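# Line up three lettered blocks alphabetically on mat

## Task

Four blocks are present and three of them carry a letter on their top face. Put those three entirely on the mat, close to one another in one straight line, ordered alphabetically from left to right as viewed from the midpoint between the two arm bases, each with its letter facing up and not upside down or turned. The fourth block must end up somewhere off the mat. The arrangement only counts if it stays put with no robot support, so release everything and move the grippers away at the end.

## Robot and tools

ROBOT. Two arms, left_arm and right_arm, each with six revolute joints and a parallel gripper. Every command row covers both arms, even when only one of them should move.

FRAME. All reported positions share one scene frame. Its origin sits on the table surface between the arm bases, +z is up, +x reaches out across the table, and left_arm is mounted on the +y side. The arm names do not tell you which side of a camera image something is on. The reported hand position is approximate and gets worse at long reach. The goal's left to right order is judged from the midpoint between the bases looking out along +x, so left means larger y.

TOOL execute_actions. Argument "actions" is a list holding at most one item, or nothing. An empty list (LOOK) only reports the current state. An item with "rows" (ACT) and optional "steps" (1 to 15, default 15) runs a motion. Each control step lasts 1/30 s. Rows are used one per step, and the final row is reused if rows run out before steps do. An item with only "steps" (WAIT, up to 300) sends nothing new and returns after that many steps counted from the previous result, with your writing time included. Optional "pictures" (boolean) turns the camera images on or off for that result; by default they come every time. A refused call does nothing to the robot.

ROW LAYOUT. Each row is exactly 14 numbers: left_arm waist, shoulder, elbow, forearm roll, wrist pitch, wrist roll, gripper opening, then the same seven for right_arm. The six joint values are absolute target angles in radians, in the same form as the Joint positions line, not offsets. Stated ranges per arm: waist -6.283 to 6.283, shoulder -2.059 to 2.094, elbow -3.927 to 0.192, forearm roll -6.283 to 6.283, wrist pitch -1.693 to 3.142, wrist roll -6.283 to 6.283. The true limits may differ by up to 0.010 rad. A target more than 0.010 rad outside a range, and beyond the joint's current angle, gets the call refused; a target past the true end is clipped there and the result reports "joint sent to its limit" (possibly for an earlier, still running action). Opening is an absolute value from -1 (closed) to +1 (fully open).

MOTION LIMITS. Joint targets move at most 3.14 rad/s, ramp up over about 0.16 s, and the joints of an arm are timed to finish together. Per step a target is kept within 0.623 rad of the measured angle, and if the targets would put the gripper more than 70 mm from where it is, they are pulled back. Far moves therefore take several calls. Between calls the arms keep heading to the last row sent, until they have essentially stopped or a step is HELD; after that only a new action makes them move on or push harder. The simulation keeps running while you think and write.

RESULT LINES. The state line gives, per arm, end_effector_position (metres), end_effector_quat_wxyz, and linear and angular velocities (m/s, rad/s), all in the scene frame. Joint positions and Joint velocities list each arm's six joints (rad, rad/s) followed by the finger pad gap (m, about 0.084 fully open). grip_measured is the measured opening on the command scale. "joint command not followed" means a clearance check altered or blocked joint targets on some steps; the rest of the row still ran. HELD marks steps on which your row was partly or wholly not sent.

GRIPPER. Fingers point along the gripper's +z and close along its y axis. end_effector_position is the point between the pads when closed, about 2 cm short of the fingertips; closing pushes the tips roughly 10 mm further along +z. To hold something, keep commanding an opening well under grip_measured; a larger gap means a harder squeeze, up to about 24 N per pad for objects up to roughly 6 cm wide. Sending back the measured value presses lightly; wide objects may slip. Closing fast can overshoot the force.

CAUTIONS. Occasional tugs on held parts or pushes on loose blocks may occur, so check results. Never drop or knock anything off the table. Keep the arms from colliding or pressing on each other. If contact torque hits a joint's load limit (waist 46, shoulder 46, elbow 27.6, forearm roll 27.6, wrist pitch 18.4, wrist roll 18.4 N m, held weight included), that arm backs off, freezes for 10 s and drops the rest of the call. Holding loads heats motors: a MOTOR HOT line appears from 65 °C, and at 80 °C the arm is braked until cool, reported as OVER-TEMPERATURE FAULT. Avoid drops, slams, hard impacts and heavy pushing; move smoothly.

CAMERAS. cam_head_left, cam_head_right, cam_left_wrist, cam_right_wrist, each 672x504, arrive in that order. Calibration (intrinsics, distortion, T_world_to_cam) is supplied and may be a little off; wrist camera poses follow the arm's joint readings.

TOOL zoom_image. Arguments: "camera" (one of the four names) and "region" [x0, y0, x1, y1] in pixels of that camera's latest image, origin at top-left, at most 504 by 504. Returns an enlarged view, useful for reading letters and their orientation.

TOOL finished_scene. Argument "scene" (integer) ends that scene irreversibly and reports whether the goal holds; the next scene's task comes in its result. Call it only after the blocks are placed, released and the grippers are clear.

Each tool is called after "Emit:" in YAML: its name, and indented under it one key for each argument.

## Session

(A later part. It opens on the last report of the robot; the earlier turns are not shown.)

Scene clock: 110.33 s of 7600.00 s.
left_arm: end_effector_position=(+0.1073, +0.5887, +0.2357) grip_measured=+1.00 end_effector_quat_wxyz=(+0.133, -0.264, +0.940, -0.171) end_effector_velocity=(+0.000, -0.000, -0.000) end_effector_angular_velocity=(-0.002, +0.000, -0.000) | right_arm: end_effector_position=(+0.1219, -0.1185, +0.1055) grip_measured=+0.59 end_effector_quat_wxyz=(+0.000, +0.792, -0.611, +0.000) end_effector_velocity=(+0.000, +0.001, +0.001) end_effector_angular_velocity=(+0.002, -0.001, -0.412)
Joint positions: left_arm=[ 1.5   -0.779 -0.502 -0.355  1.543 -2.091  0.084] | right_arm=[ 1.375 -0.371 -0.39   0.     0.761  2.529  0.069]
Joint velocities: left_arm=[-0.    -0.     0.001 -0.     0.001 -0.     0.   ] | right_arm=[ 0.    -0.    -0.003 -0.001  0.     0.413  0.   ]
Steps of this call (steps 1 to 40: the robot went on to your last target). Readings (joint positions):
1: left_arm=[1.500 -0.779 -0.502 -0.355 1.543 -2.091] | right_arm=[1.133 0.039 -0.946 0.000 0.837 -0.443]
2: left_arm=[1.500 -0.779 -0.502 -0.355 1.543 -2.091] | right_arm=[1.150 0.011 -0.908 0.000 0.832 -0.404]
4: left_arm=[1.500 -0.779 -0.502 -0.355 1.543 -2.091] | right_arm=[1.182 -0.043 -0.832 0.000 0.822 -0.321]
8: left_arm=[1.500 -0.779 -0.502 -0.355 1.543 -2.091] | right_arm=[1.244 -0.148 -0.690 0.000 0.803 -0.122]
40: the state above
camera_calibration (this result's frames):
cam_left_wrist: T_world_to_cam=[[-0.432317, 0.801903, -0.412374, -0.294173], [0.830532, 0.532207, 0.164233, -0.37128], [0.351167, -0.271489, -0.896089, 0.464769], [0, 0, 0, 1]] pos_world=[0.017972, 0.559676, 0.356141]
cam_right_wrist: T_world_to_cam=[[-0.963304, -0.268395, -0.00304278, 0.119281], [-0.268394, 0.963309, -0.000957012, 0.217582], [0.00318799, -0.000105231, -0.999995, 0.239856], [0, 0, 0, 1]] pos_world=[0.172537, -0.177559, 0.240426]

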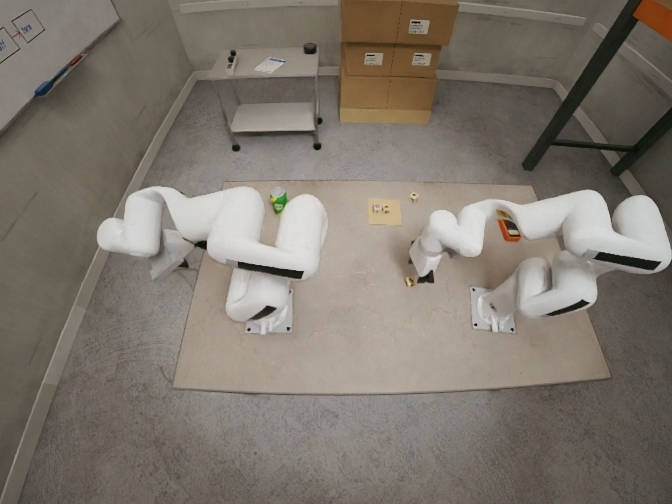

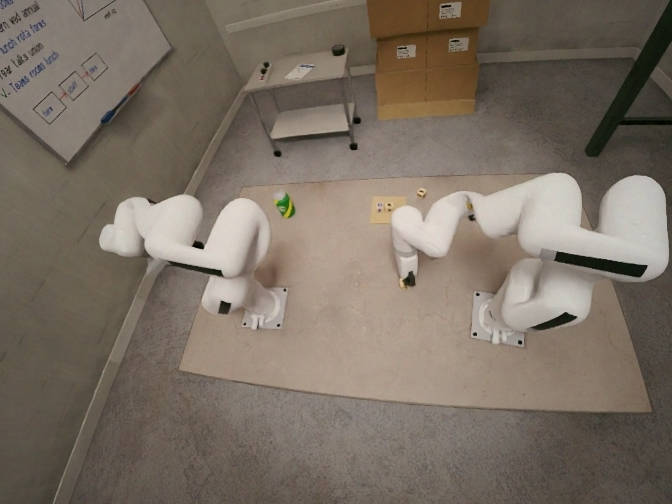

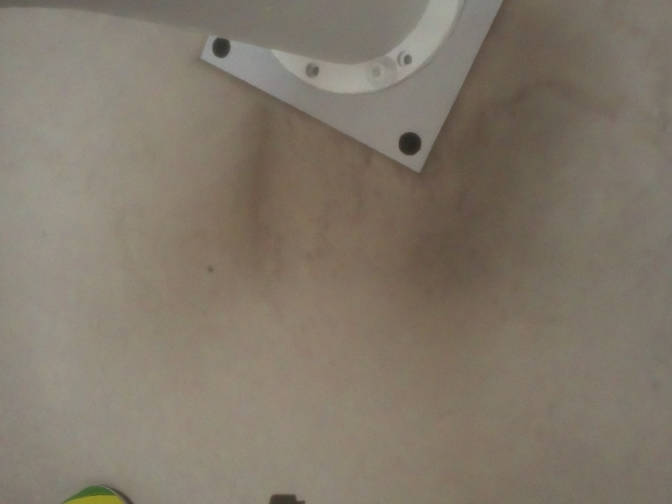

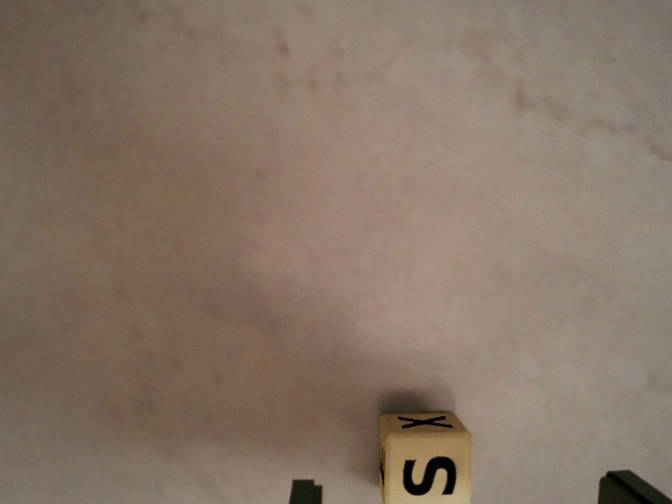

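Emit:
execute_actions:
  actions:
    - {"rows":[[1.5,-0.779,-0.502,-0.355,1.543,-2.091,1,1.382,-0.287,-0.391,0,0.678,2.53,0.6]],"steps":8}
  pictures: false

Emit:
execute_actions:
  actions:
    - {"rows":[[1.5,-0.779,-0.502,-0.355,1.543,-2.091,1,1.382,-0.078,-0.358,0,0.436,2.53,0.6]]}
  pictures: false

Emit:
execute_actions:
  actions:
    - {"rows":[[1.5,-0.779,-0.502,-0.355,1.543,-2.091,1,1.382,-0.078,-0.358,0,0.436,2.53,-0.7]]}
  pictures: false

Emit:
execute_actions:
  actions:
    - {"rows":[[1.5,-0.779,-0.502,-0.355,1.543,-2.091,1,1.382,-0.287,-0.391,0,0.678,2.53,-0.7]],"steps":10}
  pictures: false

Emit:
execute_actions:
  actions:
    - {"rows":[[1.5,-0.779,-0.502,-0.355,1.543,-2.091,1,0.79,0.408,-1.267,0,0.859,-0.934,-0.7]]}
  pictures: false

Emit:
execute_actions:
  actions:
    - {"steps":46}
  pictures: false

Emit:
execute_actions:
  actions:
    - {"rows":[[1.5,-0.779,-0.502,-0.355,1.543,-2.091,1,0.79,0.526,-1.24,0,0.714,-0.934,-0.7]]}
  pictures: false

Emit:
execute_actions:
  actions:
    - {"rows":[[1.5,-0.779,-0.502,-0.355,1.543,-2.091,1,0.79,0.526,-1.24,0,0.714,-0.934,0.6]],"steps":10}
  pictures: false

Emit:
execute_actions:
  actions:
    - {"rows":[[1.5,-0.779,-0.502,-0.355,1.543,-2.091,1,0.79,0.408,-1.267,0,0.859,-0.934,0.6]],"steps":10}
  pictures: false

Emit:
execute_actions:
  actions:
    - {"rows":[[1.5,-0.779,-0.502,-0.355,1.543,-2.091,1,0.7,0.1,-1.3,0,1.2,-1.02,0.6]]}
  pictures: false

Emit:
execute_actions:
  actions:
    - {"steps":8}

Scene clock: 135.07 s of 7600.00 s.
left_arm: end_effector_position=(+0.1073, +0.5887, +0.2357) grip_measured=+1.00 end_effector_quat_wxyz=(+0.133, -0.264, +0.940, -0.171) end_effector_velocity=(-0.000, +0.000, -0.000) end_effector_angular_velocity=(-0.001, +0.000, +0.000) | right_arm: end_effector_position=(+0.1217, -0.1131, +0.0855) grip_measured=+0.59 end_effector_quat_wxyz=(+0.002, +0.793, -0.610, +0.001) end_effector_velocity=(+0.004, +0.018, -0.012) end_effector_angular_velocity=(+0.034, -0.012, +0.036)
Joint positions: left_arm=[ 1.5   -0.779 -0.502 -0.355  1.543 -2.091  0.084] | right_arm=[ 1.382 -0.291 -0.389  0.     0.685  2.532  0.069]
Joint velocities: left_arm=[ 0.     0.001  0.     0.    -0.001  0.     0.   ] | right_arm=[ 0.007  0.078 -0.015  0.001 -0.099 -0.03   0.   ]
Steps of this call (steps 1 to 30: the robot went on to your last target; steps 31 to 100: nothing new was sent; then 21.13 s passed at rest; steps 101 to 108: all 8 steps of this action). Readings (joint positions):
101: left_arm=[1.500 -0.779 -0.502 -0.355 1.543 -2.091] | right_arm=[1.375 -0.371 -0.390 -0.000 0.761 2.555]
102: left_arm=[1.500 -0.779 -0.502 -0.355 1.543 -2.091] | right_arm=[1.375 -0.367 -0.390 -0.000 0.755 2.553]
104: left_arm=[1.500 -0.779 -0.502 -0.355 1.543 -2.091] | right_arm=[1.378 -0.333 -0.392 -0.000 0.721 2.543]
108: the state above

Scene clock: 135.57 s of 7600.00 s.
left_arm: end_effector_position=(+0.1073, +0.5887, +0.2357) grip_measured=+1.00 end_effector_quat_wxyz=(+0.133, -0.264, +0.940, -0.171) end_effector_velocity=(+0.000, -0.000, -0.000) end_effector_angular_velocity=(-0.001, -0.000, -0.001) | right_arm: end_effector_position=(+0.1226, -0.1103, +0.0265) grip_measured=+0.59 end_effector_quat_wxyz=(-0.001, +0.793, -0.609, -0.000) end_effector_velocity=(+0.000, +0.000, -0.002) end_effector_angular_velocity=(+0.003, -0.001, +0.001)
Joint positions: left_arm=[ 1.5   -0.779 -0.502 -0.355  1.543 -2.091  0.084] | right_arm=[ 1.382 -0.08  -0.359 -0.     0.437  2.53   0.069]
Joint velocities: left_arm=[-0.001 -0.     0.    -0.     0.     0.    -0.   ] | right_arm=[-0.     0.005  0.003 -0.    -0.011 -0.    -0.   ]
Steps of this call (steps 1 to 15: all 15 steps of this action). Readings (joint positions):
1: left_arm=[1.500 -0.779 -0.502 -0.355 1.543 -2.091] | right_arm=[1.382 -0.289 -0.390 0.000 0.682 2.531]
2: left_arm=[1.500 -0.779 -0.502 -0.355 1.543 -2.091] | right_arm=[1.382 -0.285 -0.389 -0.000 0.674 2.531]
4: left_arm=[1.500 -0.779 -0.502 -0.355 1.543 -2.091] | right_arm=[1.382 -0.241 -0.384 -0.000 0.616 2.530]
8: left_arm=[1.500 -0.779 -0.502 -0.355 1.543 -2.091] | right_arm=[1.382 -0.100 -0.358 0.000 0.471 2.530]
15: the state above

Scene clock: 136.07 s of 7600.00 s.
left_arm: end_effector_position=(+0.1073, +0.5887, +0.2357) grip_measured=+1.00 end_effector_quat_wxyz=(+0.133, -0.264, +0.940, -0.171) end_effector_velocity=(+0.000, +0.000, -0.000) end_effector_angular_velocity=(+0.000, +0.000, -0.000) | right_arm: end_effector_position=(+0.1223, -0.1109, +0.0258) grip_measured=-0.33 end_effector_quat_wxyz=(-0.000, +0.793, -0.609, -0.000) end_effector_velocity=(-0.000, +0.000, +0.000) end_effector_angular_velocity=(+0.000, -0.000, +0.000)
Joint positions: left_arm=[ 1.5   -0.779 -0.502 -0.355  1.543 -2.091  0.084] | right_arm=[ 1.382 -0.078 -0.358  0.     0.436  2.53   0.03 ]
Joint velocities: left_arm=[-0.  0. -0. -0. -0. -0. -0.] | right_arm=[ 0.001  0.    -0.001 -0.     0.001  0.001  0.   ]
Steps of this call (steps 1 to 15: all 15 steps of this action). Readings (joint positions):
1: left_arm=[1.500 -0.779 -0.502 -0.355 1.543 -2.091] | right_arm=[1.382 -0.080 -0.359 -0.000 0.436 2.530]
2: left_arm=[1.500 -0.779 -0.502 -0.355 1.543 -2.091] | right_arm=[1.382 -0.080 -0.359 -0.000 0.436 2.530]
4: left_arm=[1.500 -0.779 -0.502 -0.355 1.543 -2.091] | right_arm=[1.382 -0.079 -0.358 -0.000 0.436 2.530]
8: left_arm=[1.500 -0.779 -0.502 -0.355 1.543 -2.091] | right_arm=[1.382 -0.079 -0.358 0.000 0.436 2.530]
15: the state above

Scene clock: 136.40 s of 7600.00 s.
left_arm: end_effector_position=(+0.1073, +0.5887, +0.2357) grip_measured=+1.00 end_effector_quat_wxyz=(+0.133, -0.264, +0.940, -0.171) end_effector_velocity=(-0.000, -0.000, -0.000) end_effector_angular_velocity=(-0.001, -0.000, +0.000) | right_arm: end_effector_position=(+0.1234, -0.1079, +0.0859) grip_measured=-0.33 end_effector_quat_wxyz=(-0.005, +0.793, -0.609, -0.002) end_effector_velocity=(-0.017, -0.048, +0.002) end_effector_angular_velocity=(-0.134, +0.049, -0.001)
Joint positions: left_arm=[ 1.5   -0.779 -0.502 -0.355  1.543 -2.091  0.084] | right_arm=[ 1.382 -0.283 -0.394 -0.     0.665  2.53   0.03 ]
Joint velocities: left_arm=[ 0.     0.001 -0.    -0.     0.    -0.    -0.   ] | right_arm=[-0.001 -0.096  0.038  0.001  0.199  0.    -0.   ]
Steps of this call (steps 1 to 10: all 10 steps of this action). Readings (joint positions):
1: left_arm=[1.500 -0.779 -0.502 -0.355 1.543 -2.091] | right_arm=[1.382 -0.079 -0.358 0.000 0.436 2.530]
2: left_arm=[1.500 -0.779 -0.502 -0.355 1.543 -2.091] | right_arm=[1.382 -0.082 -0.359 -0.000 0.443 2.530]
4: left_arm=[1.500 -0.779 -0.502 -0.355 1.543 -2.091] | right_arm=[1.382 -0.124 -0.362 0.000 0.498 2.530]
8: left_arm=[1.500 -0.779 -0.502 -0.355 1.543 -2.091] | right_arm=[1.382 -0.265 -0.391 -0.000 0.643 2.530]
10: the state above

Scene clock: 136.90 s of 7600.00 s.
left_arm: end_effector_position=(+0.1073, +0.5887, +0.2357) grip_measured=+1.00 end_effector_quat_wxyz=(+0.133, -0.264, +0.940, -0.171) end_effector_velocity=(+0.000, -0.000, -0.000) end_effector_angular_velocity=(-0.000, +0.000, -0.001) | right_arm: end_effector_position=(+0.2864, -0.0775, +0.0877) grip_measured=-0.33 end_effector_quat_wxyz=(+0.022, +0.829, -0.558, -0.002) end_effector_velocity=(+0.377, +0.057, +0.034) end_effector_angular_velocity=(+0.119, -0.027, +0.638)
Joint positions: left_arm=[ 1.5   -0.779 -0.502 -0.355  1.543 -2.091  0.084] | right_arm=[ 1.047  0.102 -0.836  0.     0.778  2.071  0.03 ]
Joint velocities: left_arm=[-0.001  0.    -0.    -0.     0.    -0.    -0.   ] | right_arm=[-0.591  0.702 -0.995  0.     0.183 -1.23  -0.   ]
Steps of this call (steps 1 to 15: all 15 steps of this action). Readings (joint positions):
1: left_arm=[1.500 -0.779 -0.502 -0.355 1.543 -2.091] | right_arm=[1.382 -0.284 -0.392 -0.000 0.671 2.530]
2: left_arm=[1.500 -0.779 -0.502 -0.355 1.543 -2.091] | right_arm=[1.378 -0.280 -0.395 0.000 0.676 2.524]
4: left_arm=[1.500 -0.779 -0.502 -0.355 1.543 -2.091] | right_arm=[1.332 -0.232 -0.443 0.000 0.692 2.473]
8: left_arm=[1.500 -0.779 -0.502 -0.355 1.543 -2.091] | right_arm=[1.202 -0.084 -0.592 -0.000 0.730 2.328]
15: the state above

Scene clock: 138.43 s of 7600.00 s.
left_arm: end_effector_position=(+0.1073, +0.5887, +0.2357) grip_measured=+1.00 end_effector_quat_wxyz=(+0.133, -0.264, +0.940, -0.171) end_effector_velocity=(-0.000, +0.000, +0.000) end_effector_angular_velocity=(+0.000, +0.000, +0.001) | right_arm: end_effector_position=(+0.4550, -0.0913, +0.0904) grip_measured=-0.33 end_effector_quat_wxyz=(+0.000, +0.710, +0.704, +0.000) end_effector_velocity=(+0.000, +0.000, +0.000) end_effector_angular_velocity=(+0.001, -0.002, +0.007)
Joint positions: left_arm=[ 1.5   -0.779 -0.502 -0.355  1.543 -2.091  0.084] | right_arm=[ 0.79   0.408 -1.267  0.     0.859 -0.933  0.03 ]
Joint velocities: left_arm=[ 0.001  0.001 -0.001  0.    -0.     0.    -0.   ] | right_arm=[-0.    -0.     0.     0.    -0.002 -0.008  0.   ]
Steps of this call (steps 1 to 46: the robot went on to your last target). Readings (joint positions):
1: left_arm=[1.500 -0.779 -0.502 -0.355 1.543 -2.091] | right_arm=[1.027 0.125 -0.869 0.000 0.784 2.029]
2: left_arm=[1.500 -0.779 -0.502 -0.355 1.543 -2.091] | right_arm=[1.008 0.148 -0.902 0.000 0.790 1.984]
4: left_arm=[1.500 -0.779 -0.502 -0.355 1.543 -2.091] | right_arm=[0.970 0.193 -0.965 0.000 0.802 1.886]
8: left_arm=[1.500 -0.779 -0.502 -0.355 1.543 -2.091] | right_arm=[0.899 0.278 -1.083 -0.000 0.825 1.646]
46: the state above

Scene clock: 138.93 s of 7600.00 s.
left_arm: end_effector_position=(+0.1073, +0.5887, +0.2357) grip_measured=+1.00 end_effector_quat_wxyz=(+0.133, -0.264, +0.940, -0.171) end_effector_velocity=(-0.000, +0.000, -0.000) end_effector_angular_velocity=(-0.001, +0.000, +0.000) | right_arm: end_effector_position=(+0.4549, -0.0914, +0.0267) grip_measured=-0.33 end_effector_quat_wxyz=(-0.000, +0.710, +0.704, -0.000) end_effector_velocity=(+0.001, +0.000, +0.000) end_effector_angular_velocity=(+0.003, -0.004, -0.001)
Joint positions: left_arm=[ 1.5   -0.779 -0.502 -0.355  1.543 -2.091  0.084] | right_arm=[ 0.79   0.526 -1.24   0.     0.715 -0.934  0.03 ]
Joint velocities: left_arm=[ 0.001  0.001  0.     0.    -0.     0.    -0.   ] | right_arm=[-0.001  0.     0.     0.    -0.006  0.    -0.   ]
Steps of this call (steps 1 to 15: all 15 steps of this action). Readings (joint positions):
1: left_arm=[1.500 -0.779 -0.502 -0.355 1.543 -2.091] | right_arm=[0.790 0.408 -1.267 0.000 0.859 -0.933]
2: left_arm=[1.500 -0.779 -0.502 -0.355 1.543 -2.091] | right_arm=[0.790 0.411 -1.267 -0.000 0.852 -0.933]
4: left_arm=[1.500 -0.779 -0.502 -0.355 1.543 -2.091] | right_arm=[0.790 0.443 -1.264 -0.000 0.803 -0.934]
8: left_arm=[1.500 -0.779 -0.502 -0.355 1.543 -2.091] | right_arm=[0.790 0.522 -1.237 -0.000 0.729 -0.934]
15: the state above

Scene clock: 139.27 s of 7600.00 s.
left_arm: end_effector_position=(+0.1073, +0.5887, +0.2357) grip_measured=+1.00 end_effector_quat_wxyz=(+0.133, -0.264, +0.940, -0.171) end_effector_velocity=(-0.000, +0.000, -0.000) end_effector_angular_velocity=(-0.000, +0.000, +0.000) | right_arm: end_effector_position=(+0.4550, -0.0913, +0.0267) grip_measured=+0.59 end_effector_quat_wxyz=(+0.000, +0.710, +0.704, +0.000) end_effector_velocity=(-0.001, -0.000, -0.001) end_effector_angular_velocity=(-0.001, +0.002, +0.001)
Joint positions: left_arm=[ 1.5   -0.779 -0.502 -0.355  1.543 -2.091  0.084] | right_arm=[ 0.79   0.526 -1.24   0.     0.714 -0.934  0.069]
Joint velocities: left_arm=[ 0.  0.  0.  0. -0.  0.  0.] | right_arm=[ 0.     0.001  0.001  0.     0.    -0.001  0.003]
Steps of this call (steps 1 to 10: all 10 steps of this action). Readings (joint positions):
1: left_arm=[1.500 -0.779 -0.502 -0.355 1.543 -2.091] | right_arm=[0.790 0.526 -1.240 0.000 0.714 -0.934]
2: left_arm=[1.500 -0.779 -0.502 -0.355 1.543 -2.091] | right_arm=[0.790 0.526 -1.240 0.000 0.714 -0.934]
4: left_arm=[1.500 -0.779 -0.502 -0.355 1.543 -2.091] | right_arm=[0.790 0.526 -1.240 0.000 0.714 -0.934]
8: left_arm=[1.500 -0.779 -0.502 -0.355 1.543 -2.091] | right_arm=[0.790 0.526 -1.240 0.000 0.714 -0.934]
10: the state above

Scene clock: 139.60 s of 7600.00 s.
left_arm: end_effector_position=(+0.1073, +0.5887, +0.2357) grip_measured=+1.00 end_effector_quat_wxyz=(+0.133, -0.264, +0.940, -0.171) end_effector_velocity=(-0.000, +0.000, +0.001) end_effector_angular_velocity=(+0.002, -0.000, -0.000) | right_arm: end_effector_position=(+0.4583, -0.0889, +0.0944) grip_measured=+0.59 end_effector_quat_wxyz=(+0.001, +0.710, +0.704, +0.007) end_effector_velocity=(-0.054, -0.040, -0.060) end_effector_angular_velocity=(-0.130, +0.178, -0.000)
Joint positions: left_arm=[ 1.5   -0.779 -0.502 -0.355  1.543 -2.091  0.084] | right_arm=[ 0.79   0.405 -1.272 -0.     0.853 -0.934  0.069]
Joint velocities: left_arm=[ 0.    -0.001 -0.001  0.     0.     0.    -0.   ] | right_arm=[-0.001  0.031  0.088  0.     0.101 -0.001 -0.   ]
Steps of this call (steps 1 to 10: all 10 steps of this action). Readings (joint positions):
1: left_arm=[1.500 -0.779 -0.502 -0.355 1.543 -2.091] | right_arm=[0.790 0.526 -1.240 0.000 0.714 -0.934]
2: left_arm=[1.500 -0.779 -0.502 -0.355 1.543 -2.091] | right_arm=[0.790 0.524 -1.240 0.000 0.719 -0.934]
4: left_arm=[1.500 -0.779 -0.502 -0.355 1.543 -2.091] | right_arm=[0.790 0.493 -1.243 0.000 0.766 -0.934]
8: left_arm=[1.500 -0.779 -0.502 -0.355 1.543 -2.091] | right_arm=[0.790 0.410 -1.273 -0.000 0.843 -0.934]
10: the state above

Scene clock: 140.10 s of 7600.00 s.
left_arm: end_effector_position=(+0.1073, +0.5887, +0.2357) grip_measured=+1.00 end_effector_quat_wxyz=(+0.133, -0.264, +0.940, -0.171) end_effector_velocity=(+0.000, +0.000, +0.000) end_effector_angular_velocity=(+0.001, +0.000, +0.000) | right_arm: end_effector_position=(+0.4484, -0.1510, +0.2396) grip_measured=+0.59 end_effector_quat_wxyz=(+0.001, +0.712, +0.703, +0.005) end_effector_velocity=(-0.024, -0.043, +0.091) end_effector_angular_velocity=(-0.001, +0.001, +0.008)
Joint positions: left_arm=[ 1.5   -0.779 -0.502 -0.355  1.543 -2.091  0.084] | right_arm=[ 0.703  0.108 -1.302 -0.     1.184 -1.016  0.069]
Joint velocities: left_arm=[-0.    -0.     0.    -0.    -0.001 -0.     0.   ] | right_arm=[-0.048 -0.193 -0.023  0.001  0.217 -0.056 -0.   ]
Steps of this call (steps 1 to 15: all 15 steps of this action). Readings (joint positions):
1: left_arm=[1.500 -0.779 -0.502 -0.355 1.543 -2.091] | right_arm=[0.790 0.407 -1.269 -0.000 0.856 -0.934]
2: left_arm=[1.500 -0.779 -0.502 -0.355 1.543 -2.091] | right_arm=[0.789 0.405 -1.266 0.000 0.864 -0.936]
4: left_arm=[1.500 -0.779 -0.502 -0.355 1.543 -2.091] | right_arm=[0.778 0.370 -1.263 0.000 0.915 -0.948]
8: left_arm=[1.500 -0.779 -0.502 -0.355 1.543 -2.091] | right_arm=[0.745 0.254 -1.286 -0.000 1.027 -0.977]
15: the state above

Scene clock: 140.37 s of 7600.00 s.
left_arm: end_effector_position=(+0.1073, +0.5887, +0.2357) grip_measured=+1.00 end_effector_quat_wxyz=(+0.133, -0.264, +0.940, -0.171) end_effector_velocity=(-0.000, +0.000, +0.000) end_effector_angular_velocity=(+0.001, -0.000, +0.000) | right_arm: end_effector_position=(+0.4447, -0.1546, +0.2395) grip_measured=+0.59 end_effector_quat_wxyz=(-0.000, +0.711, +0.703, -0.002) end_effector_velocity=(+0.004, +0.002, +0.016) end_effector_angular_velocity=(+0.015, -0.026, -0.001)
Joint positions: left_arm=[ 1.5   -0.779 -0.502 -0.355  1.543 -2.091  0.084] | right_arm=[ 0.7    0.103 -1.298  0.     1.2   -1.02   0.069]
Joint velocities: left_arm=[ 0.    -0.001 -0.    -0.     0.    -0.     0.   ] | right_arm=[-0.001 -0.018 -0.016 -0.     0.004 -0.     0.   ]
Steps of this call (steps 1 to 8: the robot went on to your last target). Readings (joint positions):
1: left_arm=[1.500 -0.779 -0.502 -0.355 1.543 -2.091] | right_arm=[0.702 0.104 -1.302 -0.000 1.190 -1.018]
2: left_arm=[1.500 -0.779 -0.502 -0.355 1.543 -2.091] | right_arm=[0.701 0.102 -1.301 -0.000 1.194 -1.019]
4: left_arm=[1.500 -0.779 -0.502 -0.355 1.543 -2.091] | right_arm=[0.701 0.103 -1.298 0.000 1.198 -1.019]
8: the state above
camera_calibration (this result's frames):
cam_left_wrist: T_world_to_cam=[[-0.432317, 0.801903, -0.412374, -0.294173], [0.830532, 0.532207, 0.164233, -0.37128], [0.351167, -0.271489, -0.896089, 0.464769], [0, 0, 0, 1]] pos_world=[0.017972, 0.559676, 0.356141]
cam_right_wrist: T_world_to_cam=[[0.999971, 0.0042069, -0.00635232, -0.409215], [0.0042132, -0.999991, 0.000978215, -0.0860982], [-0.00634814, -0.00100495, -0.999979, 0.376908], [0, 0, 0, 1]] pos_world=[0.411959, -0.0839971, 0.374385]

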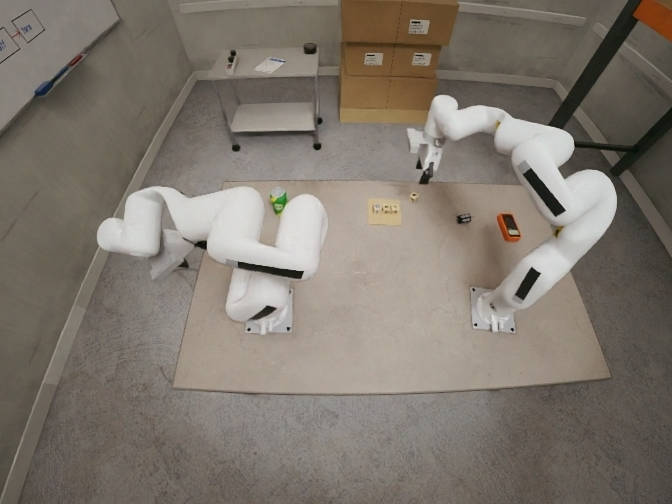

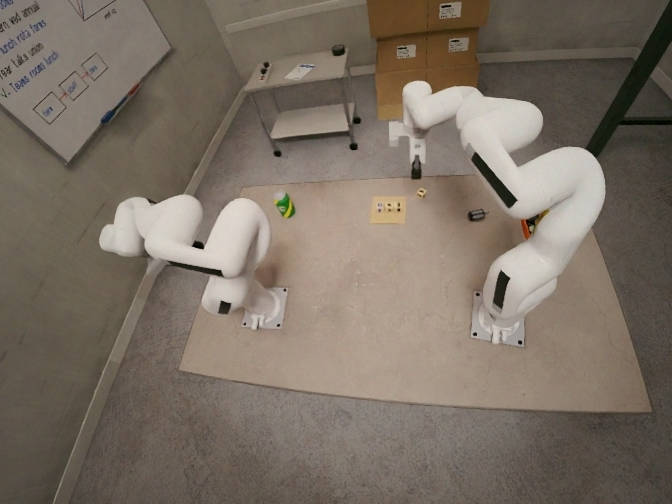

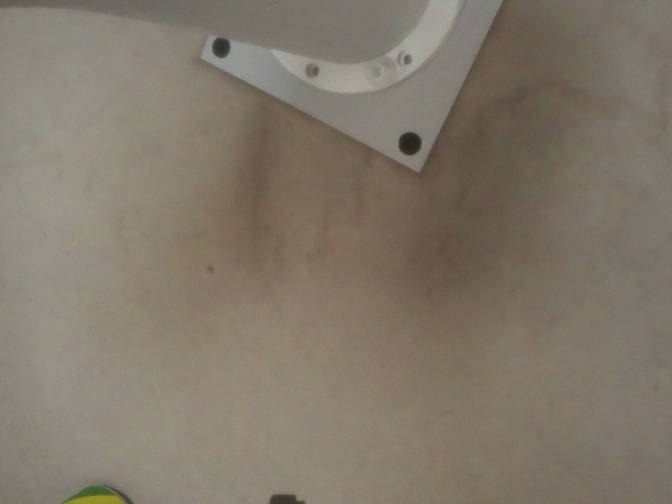

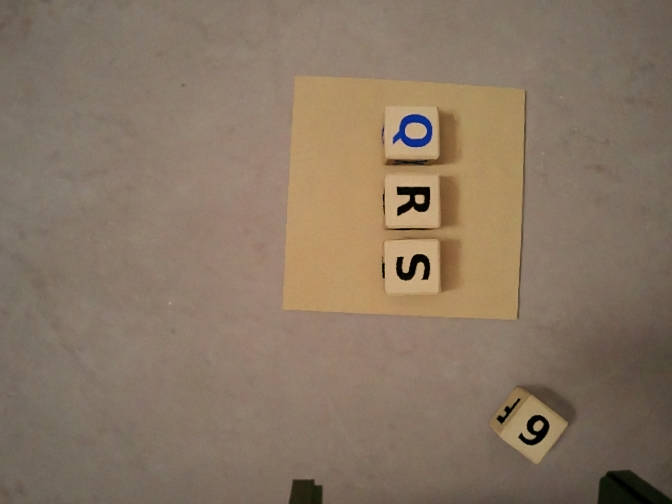

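Emit:
finished_scene:
  scene: 2

The scene is finished: the task was done.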